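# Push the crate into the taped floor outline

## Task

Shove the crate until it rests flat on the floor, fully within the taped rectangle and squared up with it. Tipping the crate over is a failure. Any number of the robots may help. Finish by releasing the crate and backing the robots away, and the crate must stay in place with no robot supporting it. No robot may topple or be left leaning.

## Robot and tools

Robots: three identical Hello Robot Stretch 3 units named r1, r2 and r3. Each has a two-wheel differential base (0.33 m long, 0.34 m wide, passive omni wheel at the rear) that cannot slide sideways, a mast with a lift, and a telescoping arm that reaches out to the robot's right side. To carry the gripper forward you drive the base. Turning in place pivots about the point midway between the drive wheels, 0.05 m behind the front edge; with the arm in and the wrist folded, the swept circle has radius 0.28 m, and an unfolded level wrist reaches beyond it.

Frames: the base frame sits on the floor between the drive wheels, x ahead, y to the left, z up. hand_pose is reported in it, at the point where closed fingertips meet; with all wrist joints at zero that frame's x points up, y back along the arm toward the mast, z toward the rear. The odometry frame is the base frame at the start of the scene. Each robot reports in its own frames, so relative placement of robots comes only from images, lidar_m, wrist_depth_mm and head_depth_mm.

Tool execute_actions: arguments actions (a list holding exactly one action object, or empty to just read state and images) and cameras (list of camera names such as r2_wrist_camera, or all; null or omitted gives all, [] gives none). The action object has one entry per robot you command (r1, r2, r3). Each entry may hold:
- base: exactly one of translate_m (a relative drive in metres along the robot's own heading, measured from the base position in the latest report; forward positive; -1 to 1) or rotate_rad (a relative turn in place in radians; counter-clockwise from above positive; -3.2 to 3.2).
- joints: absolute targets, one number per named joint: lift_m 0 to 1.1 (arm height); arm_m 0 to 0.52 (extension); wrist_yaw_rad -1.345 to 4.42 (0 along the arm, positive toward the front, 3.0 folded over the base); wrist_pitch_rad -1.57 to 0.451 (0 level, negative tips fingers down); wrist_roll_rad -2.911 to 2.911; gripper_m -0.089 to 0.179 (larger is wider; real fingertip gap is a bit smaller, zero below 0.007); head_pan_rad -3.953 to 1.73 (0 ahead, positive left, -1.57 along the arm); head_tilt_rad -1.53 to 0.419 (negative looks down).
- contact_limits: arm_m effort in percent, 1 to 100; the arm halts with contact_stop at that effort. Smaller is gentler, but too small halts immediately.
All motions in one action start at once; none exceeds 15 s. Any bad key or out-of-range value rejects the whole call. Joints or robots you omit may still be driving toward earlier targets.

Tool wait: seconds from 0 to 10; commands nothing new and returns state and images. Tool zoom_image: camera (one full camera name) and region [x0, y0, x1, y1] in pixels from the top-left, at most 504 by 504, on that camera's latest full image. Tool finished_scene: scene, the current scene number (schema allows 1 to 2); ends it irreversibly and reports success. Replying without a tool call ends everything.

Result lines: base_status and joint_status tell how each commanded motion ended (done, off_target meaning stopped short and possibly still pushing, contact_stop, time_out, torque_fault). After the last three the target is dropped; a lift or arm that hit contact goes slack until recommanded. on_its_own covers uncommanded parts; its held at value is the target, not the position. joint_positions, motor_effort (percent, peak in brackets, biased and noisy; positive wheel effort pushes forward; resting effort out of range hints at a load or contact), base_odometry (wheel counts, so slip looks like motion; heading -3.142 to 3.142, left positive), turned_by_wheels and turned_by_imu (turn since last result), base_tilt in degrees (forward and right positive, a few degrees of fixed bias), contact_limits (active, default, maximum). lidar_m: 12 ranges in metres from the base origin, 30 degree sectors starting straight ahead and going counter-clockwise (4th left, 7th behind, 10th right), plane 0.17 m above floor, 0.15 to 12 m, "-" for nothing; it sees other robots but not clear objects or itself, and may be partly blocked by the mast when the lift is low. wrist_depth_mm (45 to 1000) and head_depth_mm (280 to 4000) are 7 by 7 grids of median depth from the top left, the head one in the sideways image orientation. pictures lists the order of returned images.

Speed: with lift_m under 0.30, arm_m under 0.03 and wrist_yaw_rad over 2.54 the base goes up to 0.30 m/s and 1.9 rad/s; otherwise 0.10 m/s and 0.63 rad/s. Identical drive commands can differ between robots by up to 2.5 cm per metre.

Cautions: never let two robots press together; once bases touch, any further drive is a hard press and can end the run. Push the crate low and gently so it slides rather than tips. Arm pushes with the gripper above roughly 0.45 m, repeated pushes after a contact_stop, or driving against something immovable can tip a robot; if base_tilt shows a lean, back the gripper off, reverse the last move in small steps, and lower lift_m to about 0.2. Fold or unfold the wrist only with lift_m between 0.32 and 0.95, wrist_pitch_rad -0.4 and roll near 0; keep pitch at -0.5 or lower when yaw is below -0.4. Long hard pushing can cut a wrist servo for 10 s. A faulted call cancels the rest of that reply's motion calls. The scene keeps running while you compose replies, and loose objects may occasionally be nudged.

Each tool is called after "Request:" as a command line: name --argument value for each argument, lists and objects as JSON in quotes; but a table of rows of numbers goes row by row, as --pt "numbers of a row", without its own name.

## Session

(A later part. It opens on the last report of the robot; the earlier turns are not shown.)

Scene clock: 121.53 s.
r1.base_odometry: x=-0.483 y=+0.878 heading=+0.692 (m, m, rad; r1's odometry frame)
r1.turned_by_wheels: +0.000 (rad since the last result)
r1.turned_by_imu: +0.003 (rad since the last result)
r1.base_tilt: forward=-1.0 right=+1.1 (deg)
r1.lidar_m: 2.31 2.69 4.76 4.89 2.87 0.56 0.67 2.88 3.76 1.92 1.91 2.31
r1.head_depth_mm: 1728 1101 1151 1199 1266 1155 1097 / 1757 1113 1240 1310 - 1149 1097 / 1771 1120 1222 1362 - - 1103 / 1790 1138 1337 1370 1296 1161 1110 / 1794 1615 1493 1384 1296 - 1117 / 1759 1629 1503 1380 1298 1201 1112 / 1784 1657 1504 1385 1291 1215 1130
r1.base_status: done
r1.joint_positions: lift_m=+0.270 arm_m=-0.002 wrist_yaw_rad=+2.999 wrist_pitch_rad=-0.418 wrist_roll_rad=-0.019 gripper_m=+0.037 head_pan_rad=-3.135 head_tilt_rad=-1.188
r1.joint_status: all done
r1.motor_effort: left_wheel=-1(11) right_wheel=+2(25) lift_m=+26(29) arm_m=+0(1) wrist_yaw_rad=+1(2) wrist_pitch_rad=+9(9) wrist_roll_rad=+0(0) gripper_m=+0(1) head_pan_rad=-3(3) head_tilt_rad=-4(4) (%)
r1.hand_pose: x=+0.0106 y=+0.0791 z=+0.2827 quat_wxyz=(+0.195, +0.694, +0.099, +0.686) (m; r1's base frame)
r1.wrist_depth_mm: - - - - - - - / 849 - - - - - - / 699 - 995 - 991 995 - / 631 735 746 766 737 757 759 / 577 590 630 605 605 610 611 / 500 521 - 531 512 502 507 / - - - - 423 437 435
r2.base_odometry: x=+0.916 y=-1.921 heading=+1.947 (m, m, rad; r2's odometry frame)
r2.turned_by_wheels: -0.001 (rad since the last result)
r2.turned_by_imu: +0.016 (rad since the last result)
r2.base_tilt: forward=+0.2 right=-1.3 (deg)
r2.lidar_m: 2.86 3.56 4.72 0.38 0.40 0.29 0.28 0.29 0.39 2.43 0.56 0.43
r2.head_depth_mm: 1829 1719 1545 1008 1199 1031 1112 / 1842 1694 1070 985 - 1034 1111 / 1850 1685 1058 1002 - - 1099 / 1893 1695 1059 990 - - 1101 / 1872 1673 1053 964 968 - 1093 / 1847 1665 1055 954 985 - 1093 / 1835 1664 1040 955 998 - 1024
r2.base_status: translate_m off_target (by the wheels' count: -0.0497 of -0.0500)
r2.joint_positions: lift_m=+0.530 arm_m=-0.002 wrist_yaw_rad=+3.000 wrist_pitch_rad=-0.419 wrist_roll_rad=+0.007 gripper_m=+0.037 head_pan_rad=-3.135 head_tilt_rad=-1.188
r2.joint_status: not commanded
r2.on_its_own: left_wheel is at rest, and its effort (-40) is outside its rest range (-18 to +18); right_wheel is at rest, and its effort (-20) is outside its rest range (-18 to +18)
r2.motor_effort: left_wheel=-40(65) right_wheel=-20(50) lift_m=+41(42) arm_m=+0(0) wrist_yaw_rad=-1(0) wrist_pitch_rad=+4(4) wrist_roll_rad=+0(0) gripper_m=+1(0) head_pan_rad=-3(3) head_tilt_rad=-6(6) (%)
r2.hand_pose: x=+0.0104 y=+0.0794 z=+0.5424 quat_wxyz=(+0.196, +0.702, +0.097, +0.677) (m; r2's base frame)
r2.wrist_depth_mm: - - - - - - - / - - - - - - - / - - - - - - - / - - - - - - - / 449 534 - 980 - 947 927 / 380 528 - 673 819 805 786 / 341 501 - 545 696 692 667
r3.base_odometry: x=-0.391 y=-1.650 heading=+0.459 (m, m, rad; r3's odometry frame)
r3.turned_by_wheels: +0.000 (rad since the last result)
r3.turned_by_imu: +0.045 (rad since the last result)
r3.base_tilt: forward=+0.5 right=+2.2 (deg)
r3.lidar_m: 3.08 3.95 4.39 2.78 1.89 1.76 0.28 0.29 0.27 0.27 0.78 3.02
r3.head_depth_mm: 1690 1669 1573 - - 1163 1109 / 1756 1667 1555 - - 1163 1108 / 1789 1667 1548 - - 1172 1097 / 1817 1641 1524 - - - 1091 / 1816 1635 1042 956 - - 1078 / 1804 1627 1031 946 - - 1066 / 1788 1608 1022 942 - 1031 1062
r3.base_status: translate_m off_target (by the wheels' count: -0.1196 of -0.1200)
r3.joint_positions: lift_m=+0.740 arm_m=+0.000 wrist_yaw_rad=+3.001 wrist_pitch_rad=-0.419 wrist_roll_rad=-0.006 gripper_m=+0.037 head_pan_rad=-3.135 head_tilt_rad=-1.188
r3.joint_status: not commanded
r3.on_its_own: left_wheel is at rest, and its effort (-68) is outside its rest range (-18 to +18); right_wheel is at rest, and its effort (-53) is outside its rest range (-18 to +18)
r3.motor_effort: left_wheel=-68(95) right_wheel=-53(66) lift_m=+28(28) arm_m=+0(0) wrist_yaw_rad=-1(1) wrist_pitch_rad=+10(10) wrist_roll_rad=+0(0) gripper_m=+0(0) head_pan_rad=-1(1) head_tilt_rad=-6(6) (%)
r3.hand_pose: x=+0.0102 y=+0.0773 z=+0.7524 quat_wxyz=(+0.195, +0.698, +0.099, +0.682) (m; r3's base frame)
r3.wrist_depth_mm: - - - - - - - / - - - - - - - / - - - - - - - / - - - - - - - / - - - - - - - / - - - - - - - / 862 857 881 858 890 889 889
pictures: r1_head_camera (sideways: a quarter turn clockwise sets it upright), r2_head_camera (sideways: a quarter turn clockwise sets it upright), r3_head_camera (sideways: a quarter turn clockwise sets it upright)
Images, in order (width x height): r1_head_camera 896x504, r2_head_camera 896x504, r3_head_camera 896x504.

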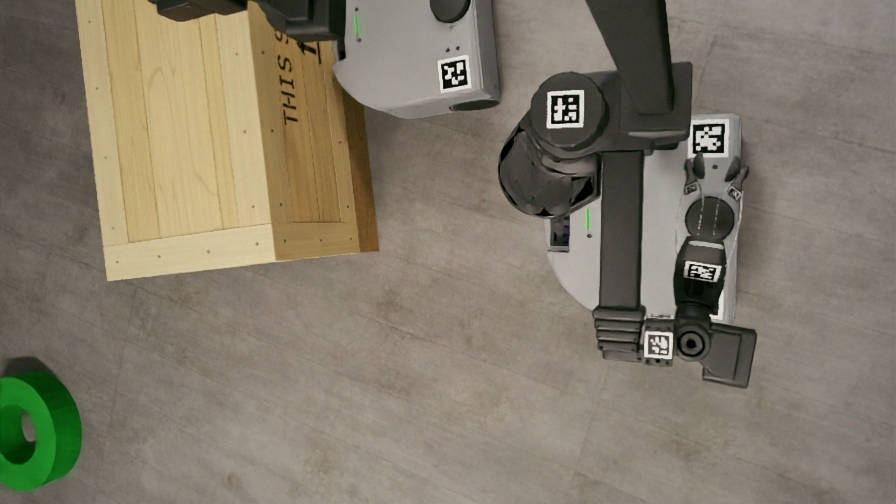

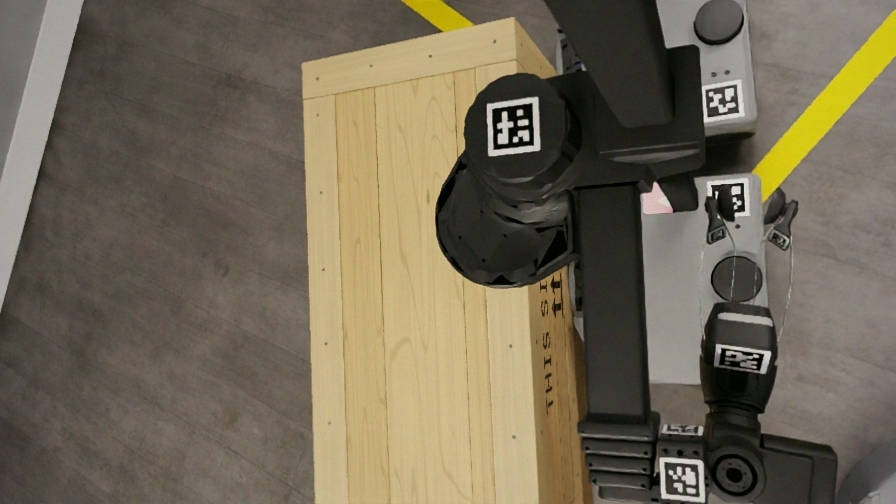

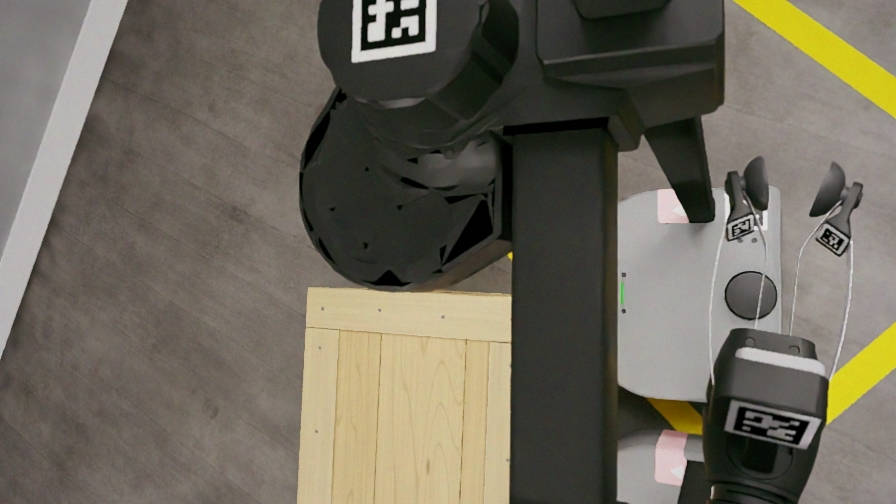

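Request:
execute_actions --actions '[{"r1":{"base":{"translate_m":-0.385},"joints":{"lift_m":0.31}}}]' --cameras '[]'

Request:
execute_actions --actions '[{"r3":{"base":{"translate_m":-0.2}},"r1":{"base":{"translate_m":-0.12}},"r2":{"base":{"translate_m":-0.16}}}]' --cameras '["r1_head_camera","r2_nav_camera"]'

Scene clock: 131.87 s.
r1.base_odometry: x=-0.780 y=+0.633 heading=+0.692 (m, m, rad; r1's odometry frame)
r1.turned_by_wheels: +0.000 (rad since the last result)
r1.turned_by_imu: -0.002 (rad since the last result)
r1.base_tilt: forward=-1.0 right=+1.2 (deg)
r1.lidar_m: 2.68 3.12 5.17 0.36 0.48 0.32 0.29 0.30 3.65 3.64 2.05 2.68
r1.head_depth_mm: 1739 1583 1012 958 1109 1133 1101 / 1761 1590 1017 953 - 1145 1104 / 1764 1595 1031 959 - - 1108 / 1776 1610 1033 965 1218 1151 1112 / 1793 1638 1490 1370 1303 - 1121 / 1794 1616 1507 1378 1287 1204 1126 / 1810 1602 1515 1389 1294 1214 1125
r1.base_status: done
r1.joint_positions: lift_m=+0.310 arm_m=-0.002 wrist_yaw_rad=+2.999 wrist_pitch_rad=-0.418 wrist_roll_rad=-0.019 gripper_m=+0.037 head_pan_rad=-3.135 head_tilt_rad=-1.188
r1.joint_status: all done
r1.motor_effort: left_wheel=-2(12) right_wheel=+1(5) lift_m=+32(33) arm_m=+1(1) wrist_yaw_rad=+1(1) wrist_pitch_rad=+8(9) wrist_roll_rad=+0(0) gripper_m=+0(1) head_pan_rad=-3(3) head_tilt_rad=-4(4) (%)
r1.hand_pose: x=+0.0106 y=+0.0792 z=+0.3225 quat_wxyz=(+0.195, +0.694, +0.099, +0.686) (m; r1's base frame)
r1.wrist_depth_mm: 572 - - - - - - / 565 - - - - - - / 555 - 721 - - - - / 516 522 510 832 824 825 835 / 432 417 437 663 665 661 662 / 359 357 - 548 569 559 555 / 426 367 - - 464 476 476
r2.base_odometry: x=+0.916 y=-1.921 heading=+1.947 (m, m, rad; r2's odometry frame)
r2.turned_by_wheels: +0.000 (rad since the last result)
r2.turned_by_imu: +0.002 (rad since the last result)
r2.base_tilt: forward=+0.3 right=-1.4 (deg)
r2.lidar_m: 2.86 3.56 4.71 0.38 0.40 0.29 0.28 0.29 0.39 0.24 2.42 2.83
r2.head_depth_mm: 1823 1702 1555 1001 1187 1035 1113 / 1846 1704 1072 992 - 1038 1103 / 1874 1691 1063 994 - - 1105 / 1875 1686 1059 990 - - 1102 / 1865 1675 1052 964 965 - 1093 / 1842 1656 1046 962 984 - 1088 / 1832 1654 1044 954 912 - 1069
r2.base_status: not commanded
r2.joint_positions: lift_m=+0.530 arm_m=-0.002 wrist_yaw_rad=+3.000 wrist_pitch_rad=-0.419 wrist_roll_rad=+0.007 gripper_m=+0.037 head_pan_rad=-3.135 head_tilt_rad=-1.188
r2.joint_status: not commanded
r2.on_its_own: left_wheel is at rest, and its effort (-40) is outside its rest range (-18 to +18); right_wheel is at rest, and its effort (-19) is outside its rest range (-18 to +18)
r2.motor_effort: left_wheel=-40(40) right_wheel=-19(19) lift_m=+41(41) arm_m=+0(0) wrist_yaw_rad=-1(1) wrist_pitch_rad=+4(4) wrist_roll_rad=+0(1) gripper_m=+0(0) head_pan_rad=-3(3) head_tilt_rad=-6(7) (%)
r2.hand_pose: x=+0.0104 y=+0.0794 z=+0.5424 quat_wxyz=(+0.196, +0.702, +0.097, +0.677) (m; r2's base frame)
r2.wrist_depth_mm: - - - - - - - / - - - - - - - / - - - - - - - / - - - - - - - / 449 541 - - - 956 941 / 380 523 - 675 820 794 788 / 342 502 - 549 681 685 667
r3.base_odometry: x=-0.391 y=-1.650 heading=+0.459 (m, m, rad; r3's odometry frame)
r3.turned_by_wheels: +0.000 (rad since the last result)
r3.turned_by_imu: +0.002 (rad since the last result)
r3.base_tilt: forward=+0.5 right=+2.2 (deg)
r3.lidar_m: 3.08 3.92 4.39 2.77 1.89 1.76 0.28 0.29 0.27 0.27 3.23 3.02
r3.head_depth_mm: 1700 1688 1582 - - 1165 1110 / 1757 1682 1556 - - 1162 1098 / 1784 1664 1548 - - 1175 1098 / 1809 1644 1532 - - - 1086 / 1813 1633 1037 959 - - 1077 / 1785 1621 1035 946 - - 1063 / 1772 1605 1028 943 - 1028 1063
r3.base_status: not commanded
r3.joint_positions: lift_m=+0.740 arm_m=+0.000 wrist_yaw_rad=+3.001 wrist_pitch_rad=-0.419 wrist_roll_rad=-0.006 gripper_m=+0.037 head_pan_rad=-3.135 head_tilt_rad=-1.188
r3.joint_status: not commanded
r3.on_its_own: left_wheel is at rest, and its effort (-68) is outside its rest range (-18 to +18); right_wheel is at rest, and its effort (-52) is outside its rest range (-18 to +18)
r3.motor_effort: left_wheel=-68(68) right_wheel=-52(52) lift_m=+28(28) arm_m=+0(0) wrist_yaw_rad=-1(1) wrist_pitch_rad=+10(10) wrist_roll_rad=+0(0) gripper_m=+0(0) head_pan_rad=-1(0) head_tilt_rad=-6(6) (%)
r3.hand_pose: x=+0.0102 y=+0.0773 z=+0.7524 quat_wxyz=(+0.195, +0.698, +0.099, +0.682) (m; r3's base frame)
r3.wrist_depth_mm: - - - - - - - / - - - - - - - / - - - - - - - / - - - - - - - / - - - - - - - / - - - - - - - / 866 850 890 899 873 898 869
pictures: none
No camera images: the call's "cameras" was empty. Leave "cameras" out to get every camera's image.

Scene clock: 135.77 s.
r1.base_odometry: x=-0.872 y=+0.556 heading=+0.692 (m, m, rad; r1's odometry frame)
r1.turned_by_wheels: +0.000 (rad since the last result)
r1.turned_by_imu: +0.024 (rad since the last result)
r1.base_tilt: forward=-1.1 right=+1.1 (deg)
r1.lidar_m: 2.79 3.30 5.18 0.35 0.46 0.30 0.28 0.28 3.62 3.63 2.10 2.79
r1.head_depth_mm: 1745 1589 1015 954 1103 1087 1099 / 1753 1598 1018 956 - 1146 1103 / 1757 1605 1031 954 - - 1111 / 1780 1610 1032 956 1117 1160 1104 / 1802 1623 1483 1374 1308 - 1123 / 1796 1598 1492 1384 1287 1201 1124 / 1812 1590 1509 1407 1287 1205 1125
r1.base_status: done
r1.joint_positions: lift_m=+0.310 arm_m=-0.002 wrist_yaw_rad=+3.000 wrist_pitch_rad=-0.418 wrist_roll_rad=-0.019 gripper_m=+0.037 head_pan_rad=-3.135 head_tilt_rad=-1.188
r1.joint_status: not commanded
r1.motor_effort: left_wheel=-2(51) right_wheel=+2(55) lift_m=+31(32) arm_m=+1(1) wrist_yaw_rad=+1(1) wrist_pitch_rad=+8(8) wrist_roll_rad=+0(0) gripper_m=+1(1) head_pan_rad=-3(3) head_tilt_rad=-4(4) (%)
r1.hand_pose: x=+0.0104 y=+0.0792 z=+0.3227 quat_wxyz=(+0.195, +0.694, +0.099, +0.686) (m; r1's base frame)
r1.wrist_depth_mm: 543 - - - - - - / 546 - - - - - - / 537 - 736 - - - - / 497 518 499 829 843 822 836 / 428 418 437 672 675 665 667 / 359 351 - 524 571 567 557 / 402 359 - - 463 480 478
r2.base_odometry: x=+0.974 y=-2.069 heading=+1.946 (m, m, rad; r2's odometry frame)
r2.turned_by_wheels: -0.001 (rad since the last result)
r2.turned_by_imu: +0.031 (rad since the last result)
r2.base_tilt: forward=+0.2 right=-1.4 (deg)
r2.lidar_m: 2.98 3.80 4.76 0.38 0.40 0.29 0.28 0.29 0.39 0.23 2.46 2.94
r2.head_depth_mm: 1777 1702 1545 1000 1252 1029 1112 / 1824 1702 1074 992 - 1039 1105 / 1838 1682 1066 1001 - - 1101 / 1860 1692 1058 986 - - 1101 / 1874 1668 1055 964 972 - 1094 / 1859 1668 1048 955 986 - 1093 / 1876 1652 1051 952 908 - 1062
r2.base_status: translate_m off_target (by the wheels' count: -0.1596 of -0.1600)
r2.joint_positions: lift_m=+0.530 arm_m=-0.002 wrist_yaw_rad=+3.000 wrist_pitch_rad=-0.419 wrist_roll_rad=+0.007 gripper_m=+0.037 head_pan_rad=-3.135 head_tilt_rad=-1.189
r2.joint_status: not commanded
r2.on_its_own: left_wheel is at rest, and its effort (-56) is outside its rest range (-18 to +18); right_wheel is at rest, and its effort (-39) is outside its rest range (-18 to +18)
r2.motor_effort: left_wheel=-56(68) right_wheel=-39(62) lift_m=+42(42) arm_m=-1(0) wrist_yaw_rad=-1(0) wrist_pitch_rad=+4(4) wrist_roll_rad=+0(0) gripper_m=+0(0) head_pan_rad=-3(3) head_tilt_rad=-6(6) (%)
r2.hand_pose: x=+0.0104 y=+0.0794 z=+0.5424 quat_wxyz=(+0.196, +0.702, +0.097, +0.677) (m; r2's base frame)
r2.wrist_depth_mm: - - - - - - - / - - - - - - - / - - - - - - - / - - - - - - - / 453 753 - - 996 942 930 / 379 530 - 669 810 795 778 / 344 503 - 554 689 678 652
r3.base_odometry: x=-0.570 y=-1.739 heading=+0.459 (m, m, rad; r3's odometry frame)
r3.turned_by_wheels: +0.000 (rad since the last result)
r3.turned_by_imu: +0.032 (rad since the last result)
r3.base_tilt: forward=+0.5 right=+2.3 (deg)
r3.lidar_m: 3.21 4.18 4.43 2.48 1.74 1.65 0.28 0.29 0.27 0.27 2.97 3.14
r3.head_depth_mm: 1592 1692 1565 - - 1160 1107 / 1670 1674 1558 - - 1166 1107 / 1743 1663 1546 - - 1175 1098 / 1775 1642 1537 - - - 1096 / 1790 1632 1041 953 - - 1076 / 1798 1628 1035 950 - - 1067 / 1773 1599 1032 941 - 1028 1065
r3.base_status: translate_m off_target (by the wheels' count: -0.1996 of -0.2000)
r3.joint_positions: lift_m=+0.740 arm_m=+0.000 wrist_yaw_rad=+3.001 wrist_pitch_rad=-0.419 wrist_roll_rad=-0.006 gripper_m=+0.037 head_pan_rad=-3.135 head_tilt_rad=-1.188
r3.joint_status: not commanded
r3.on_its_own: left_wheel is at rest, and its effort (-68) is outside its rest range (-18 to +18); right_wheel is at rest, and its effort (-49) is outside its rest range (-18 to +18)
r3.motor_effort: left_wheel=-68(100) right_wheel=-49(66) lift_m=+28(28) arm_m=+0(0) wrist_yaw_rad=-1(1) wrist_pitch_rad=+10(10) wrist_roll_rad=+0(0) gripper_m=+1(1) head_pan_rad=-1(1) head_tilt_rad=-6(5) (%)
r3.hand_pose: x=+0.0102 y=+0.0773 z=+0.7524 quat_wxyz=(+0.195, +0.698, +0.099, +0.682) (m; r3's base frame)
r3.wrist_depth_mm: - - - - - - - / - - - - - - - / - - - - - - - / - - - - - - - / - - - - - - - / - - - - - - - / 855 899 893 899 861 894 880
pictures: r1_head_camera (sideways: a quarter turn clockwise sets it upright), r2_nav_camera (sideways: a quarter turn counterclockwise sets it upright)
Images, in order (width x height): r1_head_camera 896x504, r2_nav_camera 672x504.

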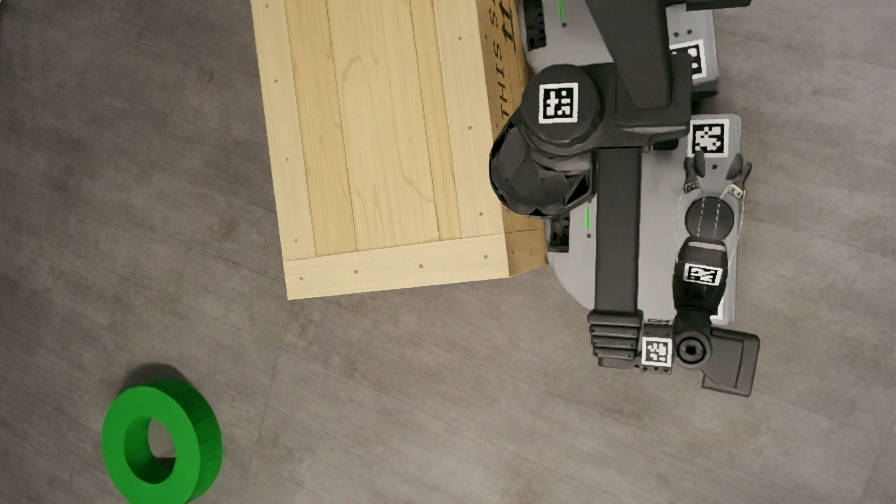

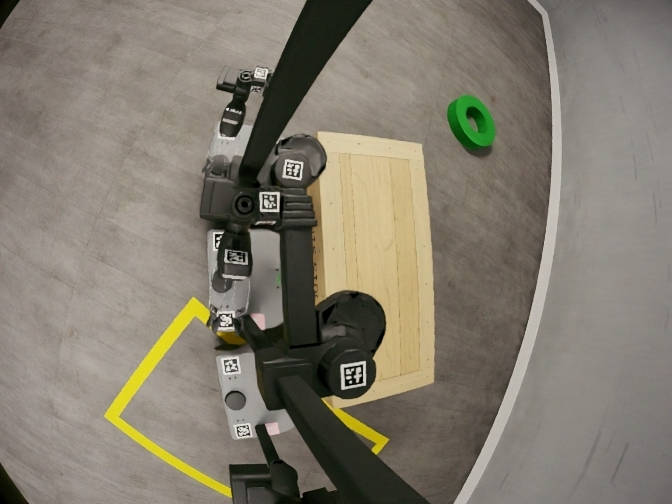

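Request:
execute_actions --actions '[{"r3":{"base":{"translate_m":0.03},"joints":{"lift_m":0.74}},"r1":{"base":{"translate_m":0.45},"joints":{"lift_m":0.27}},"r2":{"base":{"translate_m":0.01},"joints":{"lift_m":0.29}}}]' --cameras '[]'

Request:
execute_actions --actions '[{"r1":{"base":{"rotate_rad":0.7}}}]' --cameras '[]'

Request:
execute_actions --actions '[{"r1":{"base":{"translate_m":-0.95},"joints":{"head_pan_rad":-0.6}},"r2":{"base":{"translate_m":0.7}},"r3":{"joints":{"lift_m":0.52}}}]' --cameras '[]'

Request:
execute_actions --actions '[{"r1":{"base":{"rotate_rad":2.1}},"r2":{"base":{"rotate_rad":-1.6},"joints":{"head_pan_rad":-1.57,"head_tilt_rad":-0.8}},"r3":{"base":{"rotate_rad":0.2},"joints":{"arm_m":0.15}}}]' --cameras '["r1_head_camera","r2_head_camera","r3_head_camera"]'

Scene clock: 147.67 s.
r1.base_odometry: x=-0.526 y=+0.843 heading=+0.692 (m, m, rad; r1's odometry frame)
r1.turned_by_wheels: +0.000 (rad since the last result)
r1.turned_by_imu: +0.004 (rad since the last result)
r1.base_tilt: forward=-1.1 right=+1.1 (deg)
r1.lidar_m: 2.37 2.79 5.04 4.62 2.75 0.59 0.72 2.85 3.74 1.94 1.94 2.36
r1.head_depth_mm: 1210 1123 892 1200 1265 1155 1095 / 1733 1111 1261 1302 - 1147 1102 / 1792 1117 1322 1363 - - 1105 / 1772 1141 1426 1376 1297 1155 1114 / 1778 1621 1496 1375 1300 - 1116 / 1741 1635 1495 1381 1289 1205 1116 / 1774 1639 1519 1382 1293 1204 1127
r1.base_status: done
r1.joint_positions: lift_m=+0.270 arm_m=-0.002 wrist_yaw_rad=+3.000 wrist_pitch_rad=-0.418 wrist_roll_rad=-0.019 gripper_m=+0.037 head_pan_rad=-3.135 head_tilt_rad=-1.188
r1.joint_status: all done
r1.motor_effort: left_wheel=-2(9) right_wheel=+2(7) lift_m=+26(27) arm_m=+1(1) wrist_yaw_rad=+0(0) wrist_pitch_rad=+8(8) wrist_roll_rad=+0(0) gripper_m=+0(0) head_pan_rad=-2(3) head_tilt_rad=-4(4) (%)
r1.hand_pose: x=+0.0104 y=+0.0792 z=+0.2829 quat_wxyz=(+0.195, +0.694, +0.099, +0.686) (m; r1's base frame)
r1.wrist_depth_mm: - - - - - - - / 848 - - - - - - / 732 - 953 - 995 - - / 701 745 745 759 746 765 765 / 596 598 627 607 603 603 607 / 498 521 - 526 515 502 497 / - - - - 419 438 435
r2.base_odometry: x=+0.970 y=-2.060 heading=+1.946 (m, m, rad; r2's odometry frame)
r2.turned_by_wheels: +0.000 (rad since the last result)
r2.turned_by_imu: +0.002 (rad since the last result)
r2.base_tilt: forward=+0.3 right=-1.3 (deg)
r2.lidar_m: 2.97 3.75 4.76 0.39 0.41 0.30 0.29 0.30 0.40 2.48 0.59 0.47
r2.head_depth_mm: 1771 1710 1537 1005 1311 1034 1113 / 1802 1717 1066 971 1110 1038 1107 / 1837 1694 1070 968 - - 1097 / 1873 1694 1063 965 - - 1099 / 1865 1671 1053 959 1004 - 1099 / 1838 1655 1047 961 1142 - 1081 / 1829 1649 1038 951 1170 1173 1093
r2.base_status: done
r2.joint_positions: lift_m=+0.290 arm_m=-0.002 wrist_yaw_rad=+3.000 wrist_pitch_rad=-0.419 wrist_roll_rad=+0.007 gripper_m=+0.037 head_pan_rad=-3.135 head_tilt_rad=-1.189
r2.joint_status: all done
r2.motor_effort: left_wheel=-1(52) right_wheel=+0(38) lift_m=+34(37) arm_m=-1(0) wrist_yaw_rad=-2(0) wrist_pitch_rad=+4(4) wrist_roll_rad=+0(0) gripper_m=+0(1) head_pan_rad=-2(3) head_tilt_rad=-6(6) (%)
r2.hand_pose: x=+0.0104 y=+0.0794 z=+0.3026 quat_wxyz=(+0.196, +0.702, +0.097, +0.677) (m; r2's base frame)
r2.wrist_depth_mm: - - - - - - - / - - - - - - - / 402 - 689 - - - 987 / 389 847 512 532 797 776 733 / 378 456 - 413 643 604 597 / 367 471 - 441 511 502 494 / 353 463 - - 438 436 425
r3.base_odometry: x=-0.543 y=-1.725 heading=+0.459 (m, m, rad; r3's odometry frame)
r3.turned_by_wheels: +0.000 (rad since the last result)
r3.turned_by_imu: +0.001 (rad since the last result)
r3.base_tilt: forward=+0.5 right=+2.2 (deg)
r3.lidar_m: 3.18 4.19 4.42 2.50 1.77 1.67 0.31 0.32 0.28 0.28 0.80 3.11
r3.head_depth_mm: 1613 1690 1571 - - 1164 1116 / 1694 1677 1555 - - 1169 1105 / 1763 1659 1557 - - 1175 1102 / 1773 1643 1531 - - - 1085 / 1808 1640 1034 954 - - 1079 / 1799 1618 1032 952 - - 1061 / 1780 1592 1028 942 - 1026 1062
r3.base_status: done
r3.joint_positions: lift_m=+0.740 arm_m=+0.000 wrist_yaw_rad=+3.001 wrist_pitch_rad=-0.419 wrist_roll_rad=-0.006 gripper_m=+0.037 head_pan_rad=-3.135 head_tilt_rad=-1.188
r3.joint_status: all done
r3.motor_effort: left_wheel=-1(63) right_wheel=+0(46) lift_m=+28(30) arm_m=+0(0) wrist_yaw_rad=-1(1) wrist_pitch_rad=+10(10) wrist_roll_rad=+0(0) gripper_m=+0(0) head_pan_rad=-2(1) head_tilt_rad=-6(6) (%)
r3.hand_pose: x=+0.0102 y=+0.0773 z=+0.7524 quat_wxyz=(+0.195, +0.698, +0.099, +0.682) (m; r3's base frame)
r3.wrist_depth_mm: - - - - - - - / - - - - - - - / - - - - - - - / - - - - - - - / - - - - - - - / - - - - - - - / 874 876 890 886 869 883 900
pictures: none
No camera images: the call's "cameras" was empty. Leave "cameras" out to get every camera's image.

Scene clock: 149.27 s.
r1.base_odometry: x=-0.526 y=+0.843 heading=+1.392 (m, m, rad; r1's odometry frame)
r1.turned_by_wheels: +0.700 (rad since the last result)
r1.turned_by_imu: +0.705 (rad since the last result)
r1.base_tilt: forward=-1.1 right=+1.1 (deg)
r1.lidar_m: 3.18 5.05 3.62 0.59 0.74 0.72 3.28 3.75 1.93 2.49 2.36 2.41
r1.head_depth_mm: 1716 1590 1442 1334 1253 1159 1088 / 1740 1587 1460 1350 - 1145 1101 / 1768 1604 1467 1353 - - 1101 / 1773 1603 1481 1367 1304 1156 1112 / 1784 1622 1485 1376 1295 - 1124 / 1799 1647 1503 1384 1292 1203 1123 / 1830 1660 1506 1396 1289 1203 1128
r1.base_status: done
r1.joint_positions: lift_m=+0.270 arm_m=-0.002 wrist_yaw_rad=+3.000 wrist_pitch_rad=-0.418 wrist_roll_rad=-0.019 gripper_m=+0.037 head_pan_rad=-3.135 head_tilt_rad=-1.188
r1.joint_status: not commanded
r1.motor_effort: left_wheel=-2(12) right_wheel=+3(9) lift_m=+26(26) arm_m=+1(1) wrist_yaw_rad=+0(1) wrist_pitch_rad=+8(8) wrist_roll_rad=+0(0) gripper_m=+0(0) head_pan_rad=-3(3) head_tilt_rad=-4(4) (%)
r1.hand_pose: x=+0.0104 y=+0.0792 z=+0.2829 quat_wxyz=(+0.195, +0.694, +0.099, +0.686) (m; r1's base frame)
r1.wrist_depth_mm: 632 - - - - - - / 653 - 795 - - - - / 660 - 700 937 992 - - / 682 629 717 755 750 758 749 / 596 601 616 606 604 604 610 / 503 523 - 532 520 501 512 / - - - - 421 431 433
r2.base_odometry: x=+0.970 y=-2.060 heading=+1.946 (m, m, rad; r2's odometry frame)
r2.turned_by_wheels: +0.000 (rad since the last result)
r2.turned_by_imu: +0.000 (rad since the last result)
r2.base_tilt: forward=+0.2 right=-1.3 (deg)
r2.lidar_m: 2.97 3.77 4.77 0.39 0.41 0.30 0.29 0.30 0.40 2.48 0.46 0.59
r2.head_depth_mm: 1769 1728 1543 1003 1318 1037 1105 / 1822 1703 1065 978 1112 1029 1104 / 1827 1695 1064 968 - - 1105 / 1865 1669 1061 968 - - 1099 / 1862 1678 1051 966 1006 - 1099 / 1854 1670 1047 962 1144 - 1086 / 1839 1641 1041 955 1164 1170 1087
r2.base_status: not commanded
r2.joint_positions: lift_m=+0.290 arm_m=-0.002 wrist_yaw_rad=+3.000 wrist_pitch_rad=-0.419 wrist_roll_rad=+0.007 gripper_m=+0.037 head_pan_rad=-3.135 head_tilt_rad=-1.189
r2.joint_status: not commanded
r2.motor_effort: left_wheel=+0(0) right_wheel=+0(0) lift_m=+35(35) arm_m=-1(1) wrist_yaw_rad=+1(0) wrist_pitch_rad=+4(4) wrist_roll_rad=+0(0) gripper_m=+0(0) head_pan_rad=-2(2) head_tilt_rad=-6(5) (%)
r2.hand_pose: x=+0.0104 y=+0.0794 z=+0.3026 quat_wxyz=(+0.196, +0.702, +0.097, +0.677) (m; r2's base frame)
r2.wrist_depth_mm: - - - - - - - / - - - - - - - / 400 - 698 - - - - / 389 841 517 527 783 755 739 / 381 451 - 412 647 602 589 / 366 464 - 440 510 507 492 / 354 454 - - 441 433 424
r3.base_odometry: x=-0.543 y=-1.725 heading=+0.459 (m, m, rad; r3's odometry frame)
r3.turned_by_wheels: +0.000 (rad since the last result)
r3.turned_by_imu: +0.000 (rad since the last result)
r3.base_tilt: forward=+0.5 right=+2.2 (deg)
r3.lidar_m: 3.19 4.16 4.43 2.50 1.77 1.67 0.31 0.32 0.28 0.28 0.83 3.11
r3.head_depth_mm: 1623 1682 1568 - - 1163 1113 / 1679 1679 1559 - - 1159 1102 / 1760 1659 1551 - - 1170 1095 / 1782 1651 1531 - - - 1088 / 1810 1640 1037 953 - - 1080 / 1792 1618 1029 945 - - 1060 / 1778 1598 1023 942 - 1028 1062
r3.base_status: not commanded
r3.joint_positions: lift_m=+0.740 arm_m=+0.000 wrist_yaw_rad=+3.001 wrist_pitch_rad=-0.419 wrist_roll_rad=-0.006 gripper_m=+0.037 head_pan_rad=-3.135 head_tilt_rad=-1.188
r3.joint_status: not commanded
r3.motor_effort: left_wheel=-1(0) right_wheel=+1(1) lift_m=+28(28) arm_m=+0(1) wrist_yaw_rad=-1(1) wrist_pitch_rad=+10(10) wrist_roll_rad=+0(0) gripper_m=+0(0) head_pan_rad=-1(2) head_tilt_rad=-7(6) (%)
r3.hand_pose: x=+0.0102 y=+0.0773 z=+0.7524 quat_wxyz=(+0.195, +0.698, +0.099, +0.682) (m; r3's base frame)
r3.wrist_depth_mm: - - - - - - - / - - - - - - - / - - - - - - - / - - - - - - - / - - - - - - - / - - - - - - - / 858 897 888 879 900 908 896
pictures: none
No camera images: the call's "cameras" was empty. Leave "cameras" out to get every camera's image.

Scene clock: 154.13 s.
r1.base_odometry: x=-0.695 y=-0.091 heading=+1.392 (m, m, rad; r1's odometry frame)
r1.turned_by_wheels: +0.000 (rad since the last result)
r1.turned_by_imu: -0.006 (rad since the last result)
r1.base_tilt: forward=-1.1 right=+1.1 (deg)
r1.lidar_m: 1.40 1.39 0.52 0.54 1.90 1.94 2.55 2.95 3.03 1.76 2.89 2.94
r1.head_depth_mm: 1751 1568 1456 1348 1249 1177 1091 / 1755 1597 1464 1350 1274 - - / 1747 1594 1467 1363 1267 - - / 1784 1617 1490 1367 1265 1206 - / 1792 1624 1491 1373 1286 1193 1124 / 1804 1656 1500 1381 1292 1195 1120 / 1840 1647 1514 1388 1289 1206 1129
r1.base_status: done
r1.joint_positions: lift_m=+0.270 arm_m=-0.002 wrist_yaw_rad=+3.000 wrist_pitch_rad=-0.418 wrist_roll_rad=-0.019 gripper_m=+0.037 head_pan_rad=-0.607 head_tilt_rad=-1.188
r1.joint_status: all done
r1.motor_effort: left_wheel=-1(13) right_wheel=+2(5) lift_m=+26(26) arm_m=+1(0) wrist_yaw_rad=+0(1) wrist_pitch_rad=+8(8) wrist_roll_rad=+0(0) gripper_m=+1(1) head_pan_rad=+3(46) head_tilt_rad=-4(4) (%)
r1.hand_pose: x=+0.0104 y=+0.0792 z=+0.2829 quat_wxyz=(+0.195, +0.694, +0.099, +0.686) (m; r1's base frame)
r1.wrist_depth_mm: - - - 559 508 463 - / - - - 609 542 506 - / - - - 673 594 889 997 / 734 743 735 712 675 715 758 / 594 601 626 615 608 607 605 / 505 515 - 536 517 502 507 / - - - - 426 436 433
r2.base_odometry: x=+0.714 y=-1.409 heading=+1.946 (m, m, rad; r2's odometry frame)
r2.turned_by_wheels: +0.000 (rad since the last result)
r2.turned_by_imu: +0.002 (rad since the last result)
r2.base_tilt: forward=+0.2 right=-1.3 (deg)
r2.lidar_m: 2.33 2.96 4.48 3.91 2.63 0.76 0.98 1.01 4.20 2.34 2.46 2.29
r2.head_depth_mm: 1809 899 1332 1387 1321 1190 1120 / 1279 1237 1336 1382 1301 1177 1111 / 1308 1281 1471 1389 - - 1100 / 1299 1262 1503 1388 - - 1102 / 1303 1253 1499 1390 1297 - 1097 / 1292 1239 1469 1377 1275 - 1079 / 1282 1230 1476 1365 1257 1162 1088
r2.base_status: done
r2.joint_positions: lift_m=+0.290 arm_m=-0.002 wrist_yaw_rad=+3.000 wrist_pitch_rad=-0.419 wrist_roll_rad=+0.007 gripper_m=+0.037 head_pan_rad=-3.135 head_tilt_rad=-1.189
r2.joint_status: not commanded
r2.motor_effort: left_wheel=+0(6) right_wheel=+0(6) lift_m=+35(35) arm_m=-1(0) wrist_yaw_rad=+0(1) wrist_pitch_rad=+4(4) wrist_roll_rad=+0(0) gripper_m=+0(0) head_pan_rad=-3(3) head_tilt_rad=-6(5) (%)
r2.hand_pose: x=+0.0104 y=+0.0794 z=+0.3026 quat_wxyz=(+0.196, +0.702, +0.097, +0.677) (m; r2's base frame)
r2.wrist_depth_mm: - - - - - - - / - - - - - - - / - - - - - - - / 896 879 829 811 776 764 745 / 696 659 - 635 636 607 593 / 552 542 - 540 515 502 491 / 464 490 - - 437 430 425
r3.base_odometry: x=-0.543 y=-1.725 heading=+0.459 (m, m, rad; r3's odometry frame)
r3.turned_by_wheels: +0.000 (rad since the last result)
r3.turned_by_imu: +0.001 (rad since the last result)
r3.base_tilt: forward=+0.5 right=+2.2 (deg)
r3.lidar_m: 3.17 4.16 4.43 2.50 1.77 1.67 0.31 0.32 0.45 2.88 3.32 0.66
r3.head_depth_mm: 1609 1687 1531 1395 1311 1169 1116 / 1696 1681 1512 1403 - 1160 1108 / 1769 1648 1507 1394 - - 1098 / 1775 1642 1503 1388 - - 1081 / 1813 1633 1038 953 1144 - 1075 / 1784 1619 1036 945 1152 - 1074 / 1773 1599 1022 943 1168 - 1064
r3.base_status: not commanded
r3.joint_positions: lift_m=+0.520 arm_m=+0.000 wrist_yaw_rad=+3.001 wrist_pitch_rad=-0.419 wrist_roll_rad=-0.006 gripper_m=+0.037 head_pan_rad=-3.135 head_tilt_rad=-1.188
r3.joint_status: all done
r3.motor_effort: left_wheel=+0(1) right_wheel=+1(1) lift_m=+23(27) arm_m=+0(0) wrist_yaw_rad=-1(1) wrist_pitch_rad=+10(10) wrist_roll_rad=+0(0) gripper_m=+0(0) head_pan_rad=-1(1) head_tilt_rad=-6(6) (%)
r3.hand_pose: x=+0.0102 y=+0.0773 z=+0.5326 quat_wxyz=(+0.195, +0.698, +0.099, +0.682) (m; r3's base frame)
r3.wrist_depth_mm: - - - - - - - / - - - - - - - / - - - - - - - / - - - - - - - / 902 916 - 907 - 920 941 / 774 769 - 778 812 796 763 / 647 660 631 690 668 691 689
pictures: none
No camera images: the call's "cameras" was empty. Leave "cameras" out to get every camera's image.

Scene clock: 156.73 s.
r1.base_odometry: x=-0.695 y=-0.092 heading=-2.792 (m, m, rad; r1's odometry frame)
r1.turned_by_wheels: +2.100 (rad since the last result)
r1.turned_by_imu: +2.111 (rad since the last result)
r1.base_tilt: forward=-1.1 right=+1.1 (deg)
r1.lidar_m: 1.89 1.94 2.52 2.95 3.03 1.76 2.89 2.95 1.39 1.40 0.52 0.54
r1.head_depth_mm: 1208 1103 1008 1201 1251 1176 1102 / 1744 1112 1013 1218 1269 - - / 1771 1600 1045 1329 1268 - - / 1791 1610 1464 1362 1266 1208 - / 1793 1634 1491 1378 1275 1192 1122 / 1814 1631 1511 1392 1285 1188 1115 / 1820 1655 1506 1401 1293 1206 1133
r1.base_status: done
r1.joint_positions: lift_m=+0.270 arm_m=-0.002 wrist_yaw_rad=+3.000 wrist_pitch_rad=-0.418 wrist_roll_rad=-0.019 gripper_m=+0.037 head_pan_rad=-0.607 head_tilt_rad=-1.188
r1.joint_status: not commanded
r1.motor_effort: left_wheel=-2(11) right_wheel=+2(10) lift_m=+26(26) arm_m=+0(0) wrist_yaw_rad=-1(0) wrist_pitch_rad=+8(8) wrist_roll_rad=+0(0) gripper_m=+0(1) head_pan_rad=+4(4) head_tilt_rad=-3(4) (%)
r1.hand_pose: x=+0.0104 y=+0.0792 z=+0.2829 quat_wxyz=(+0.195, +0.694, +0.099, +0.686) (m; r1's base frame)
r1.wrist_depth_mm: - - - - - - - / - - - - - - - / 993 - 990 980 - 987 - / 745 757 736 738 755 764 756 / 604 605 625 607 602 613 600 / 500 518 - 532 513 508 505 / - - - - 418 433 437
r2.base_odometry: x=+0.714 y=-1.409 heading=+0.346 (m, m, rad; r2's odometry frame)
r2.turned_by_wheels: -1.600 (rad since the last result)
r2.turned_by_imu: -1.574 (rad since the last result)
r2.base_tilt: forward=+0.2 right=-1.3 (deg)
r2.lidar_m: 2.34 2.47 2.29 2.32 2.92 4.48 4.00 2.64 0.76 0.98 1.01 1.51
r2.head_depth_mm: 2061 2322 987 1845 1321 1309 1143 / 2144 2420 2305 1698 1337 1274 1142 / 2211 2513 2339 882 1409 1299 1137 / 2275 2620 2298 1359 1518 1302 1131 / 2358 2705 2277 1366 1501 1294 1131 / 2418 2732 2275 1355 1471 1286 1122 / 2538 2842 2287 1343 1478 1289 1131
r2.base_status: done
r2.joint_positions: lift_m=+0.290 arm_m=-0.002 wrist_yaw_rad=+3.000 wrist_pitch_rad=-0.419 wrist_roll_rad=+0.007 gripper_m=+0.037 head_pan_rad=-1.577 head_tilt_rad=-0.803
r2.joint_status: all done
r2.motor_effort: left_wheel=+1(9) right_wheel=-2(7) lift_m=+35(36) arm_m=+0(1) wrist_yaw_rad=-1(1) wrist_pitch_rad=+4(4) wrist_roll_rad=+0(0) gripper_m=+0(0) head_pan_rad=+4(48) head_tilt_rad=+2(28) (%)
r2.hand_pose: x=+0.0104 y=+0.0794 z=+0.3026 quat_wxyz=(+0.196, +0.702, +0.097, +0.677) (m; r2's base frame)
r2.wrist_depth_mm: - - - - - - - / - - - - - - - / - - - - - - 965 / 875 876 840 809 782 755 746 / 686 668 - 622 641 600 591 / 546 552 - 538 510 505 497 / 472 491 - - 437 431 424
r3.base_odometry: x=-0.543 y=-1.725 heading=+0.658 (m, m, rad; r3's odometry frame)
r3.turned_by_wheels: +0.200 (rad since the last result)
r3.turned_by_imu: +0.201 (rad since the last result)
r3.base_tilt: forward=+0.5 right=+2.2 (deg)
r3.lidar_m: 3.37 4.46 4.37 2.09 1.69 1.67 0.31 0.35 0.58 2.87 0.77 0.78
r3.head_depth_mm: 1678 1694 1521 1403 1311 1171 1112 / 1773 1672 1520 1393 - 1155 1104 / 1839 1660 1499 1396 - - 1099 / 1827 1654 1045 983 - - 1087 / 1802 1628 1039 952 1160 - 1078 / 1805 1618 1030 959 1243 1150 1072 / 1770 1608 1027 960 1241 1152 1077
r3.base_status: done
r3.joint_positions: lift_m=+0.520 arm_m=+0.150 wrist_yaw_rad=+3.001 wrist_pitch_rad=-0.419 wrist_roll_rad=-0.006 gripper_m=+0.037 head_pan_rad=-3.135 head_tilt_rad=-1.188
r3.joint_status: all done
r3.motor_effort: left_wheel=-3(9) right_wheel=+3(8) lift_m=+23(22) arm_m=+5(4) wrist_yaw_rad=-1(1) wrist_pitch_rad=+10(10) wrist_roll_rad=+0(0) gripper_m=+0(0) head_pan_rad=-1(1) head_tilt_rad=-6(6) (%)
r3.hand_pose: x=+0.0102 y=-0.0726 z=+0.5326 quat_wxyz=(+0.195, +0.698, +0.099, +0.682) (m; r3's base frame)
r3.wrist_depth_mm: - - - - - - - / - - - - - - - / - - - - - - - / - - - - - - - / 915 906 900 939 - 963 939 / 761 764 798 778 813 794 770 / 655 669 - 665 662 683 679
pictures: r1_head_camera (sideways: a quarter turn clockwise sets it upright), r2_head_camera (sideways: a quarter turn clockwise sets it upright), r3_head_camera (sideways: a quarter turn clockwise sets it upright)
Images, in order (width x height): r1_head_camera 896x504, r2_head_camera 896x504, r3_head_camera 896x504.

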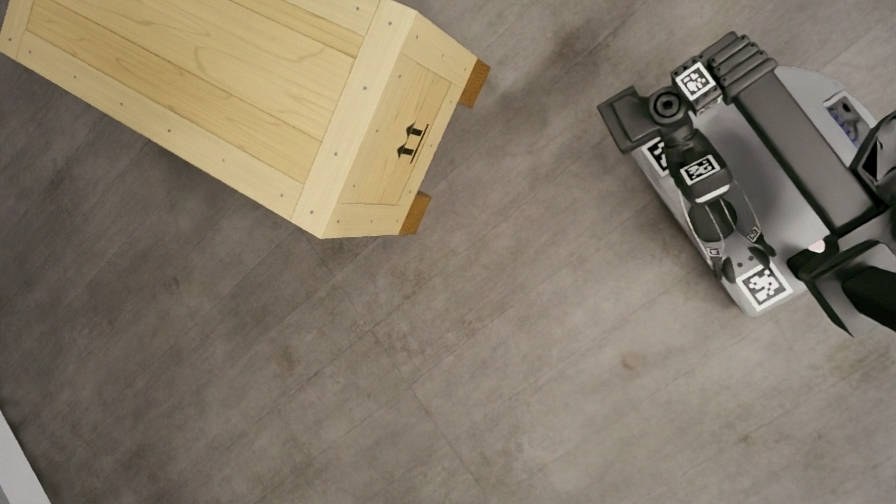

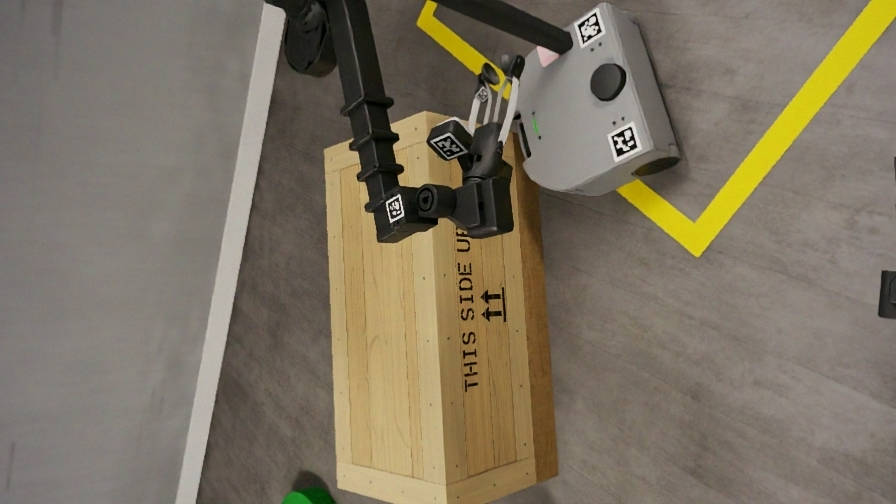

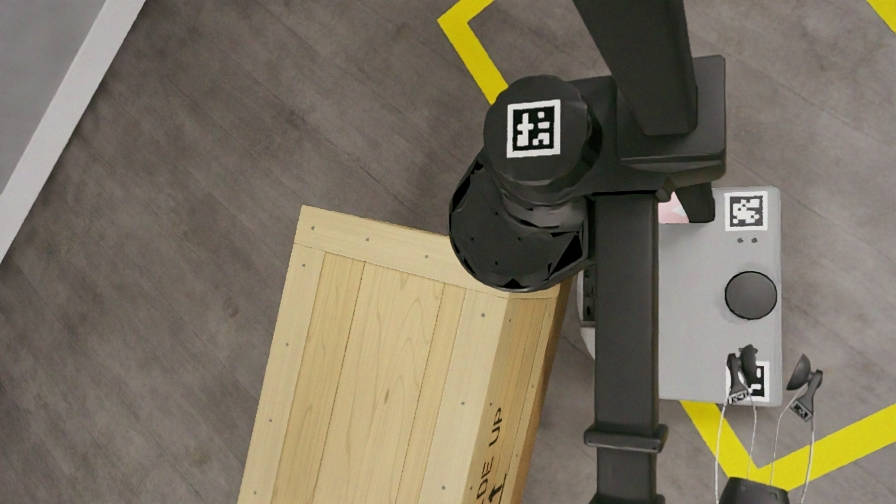

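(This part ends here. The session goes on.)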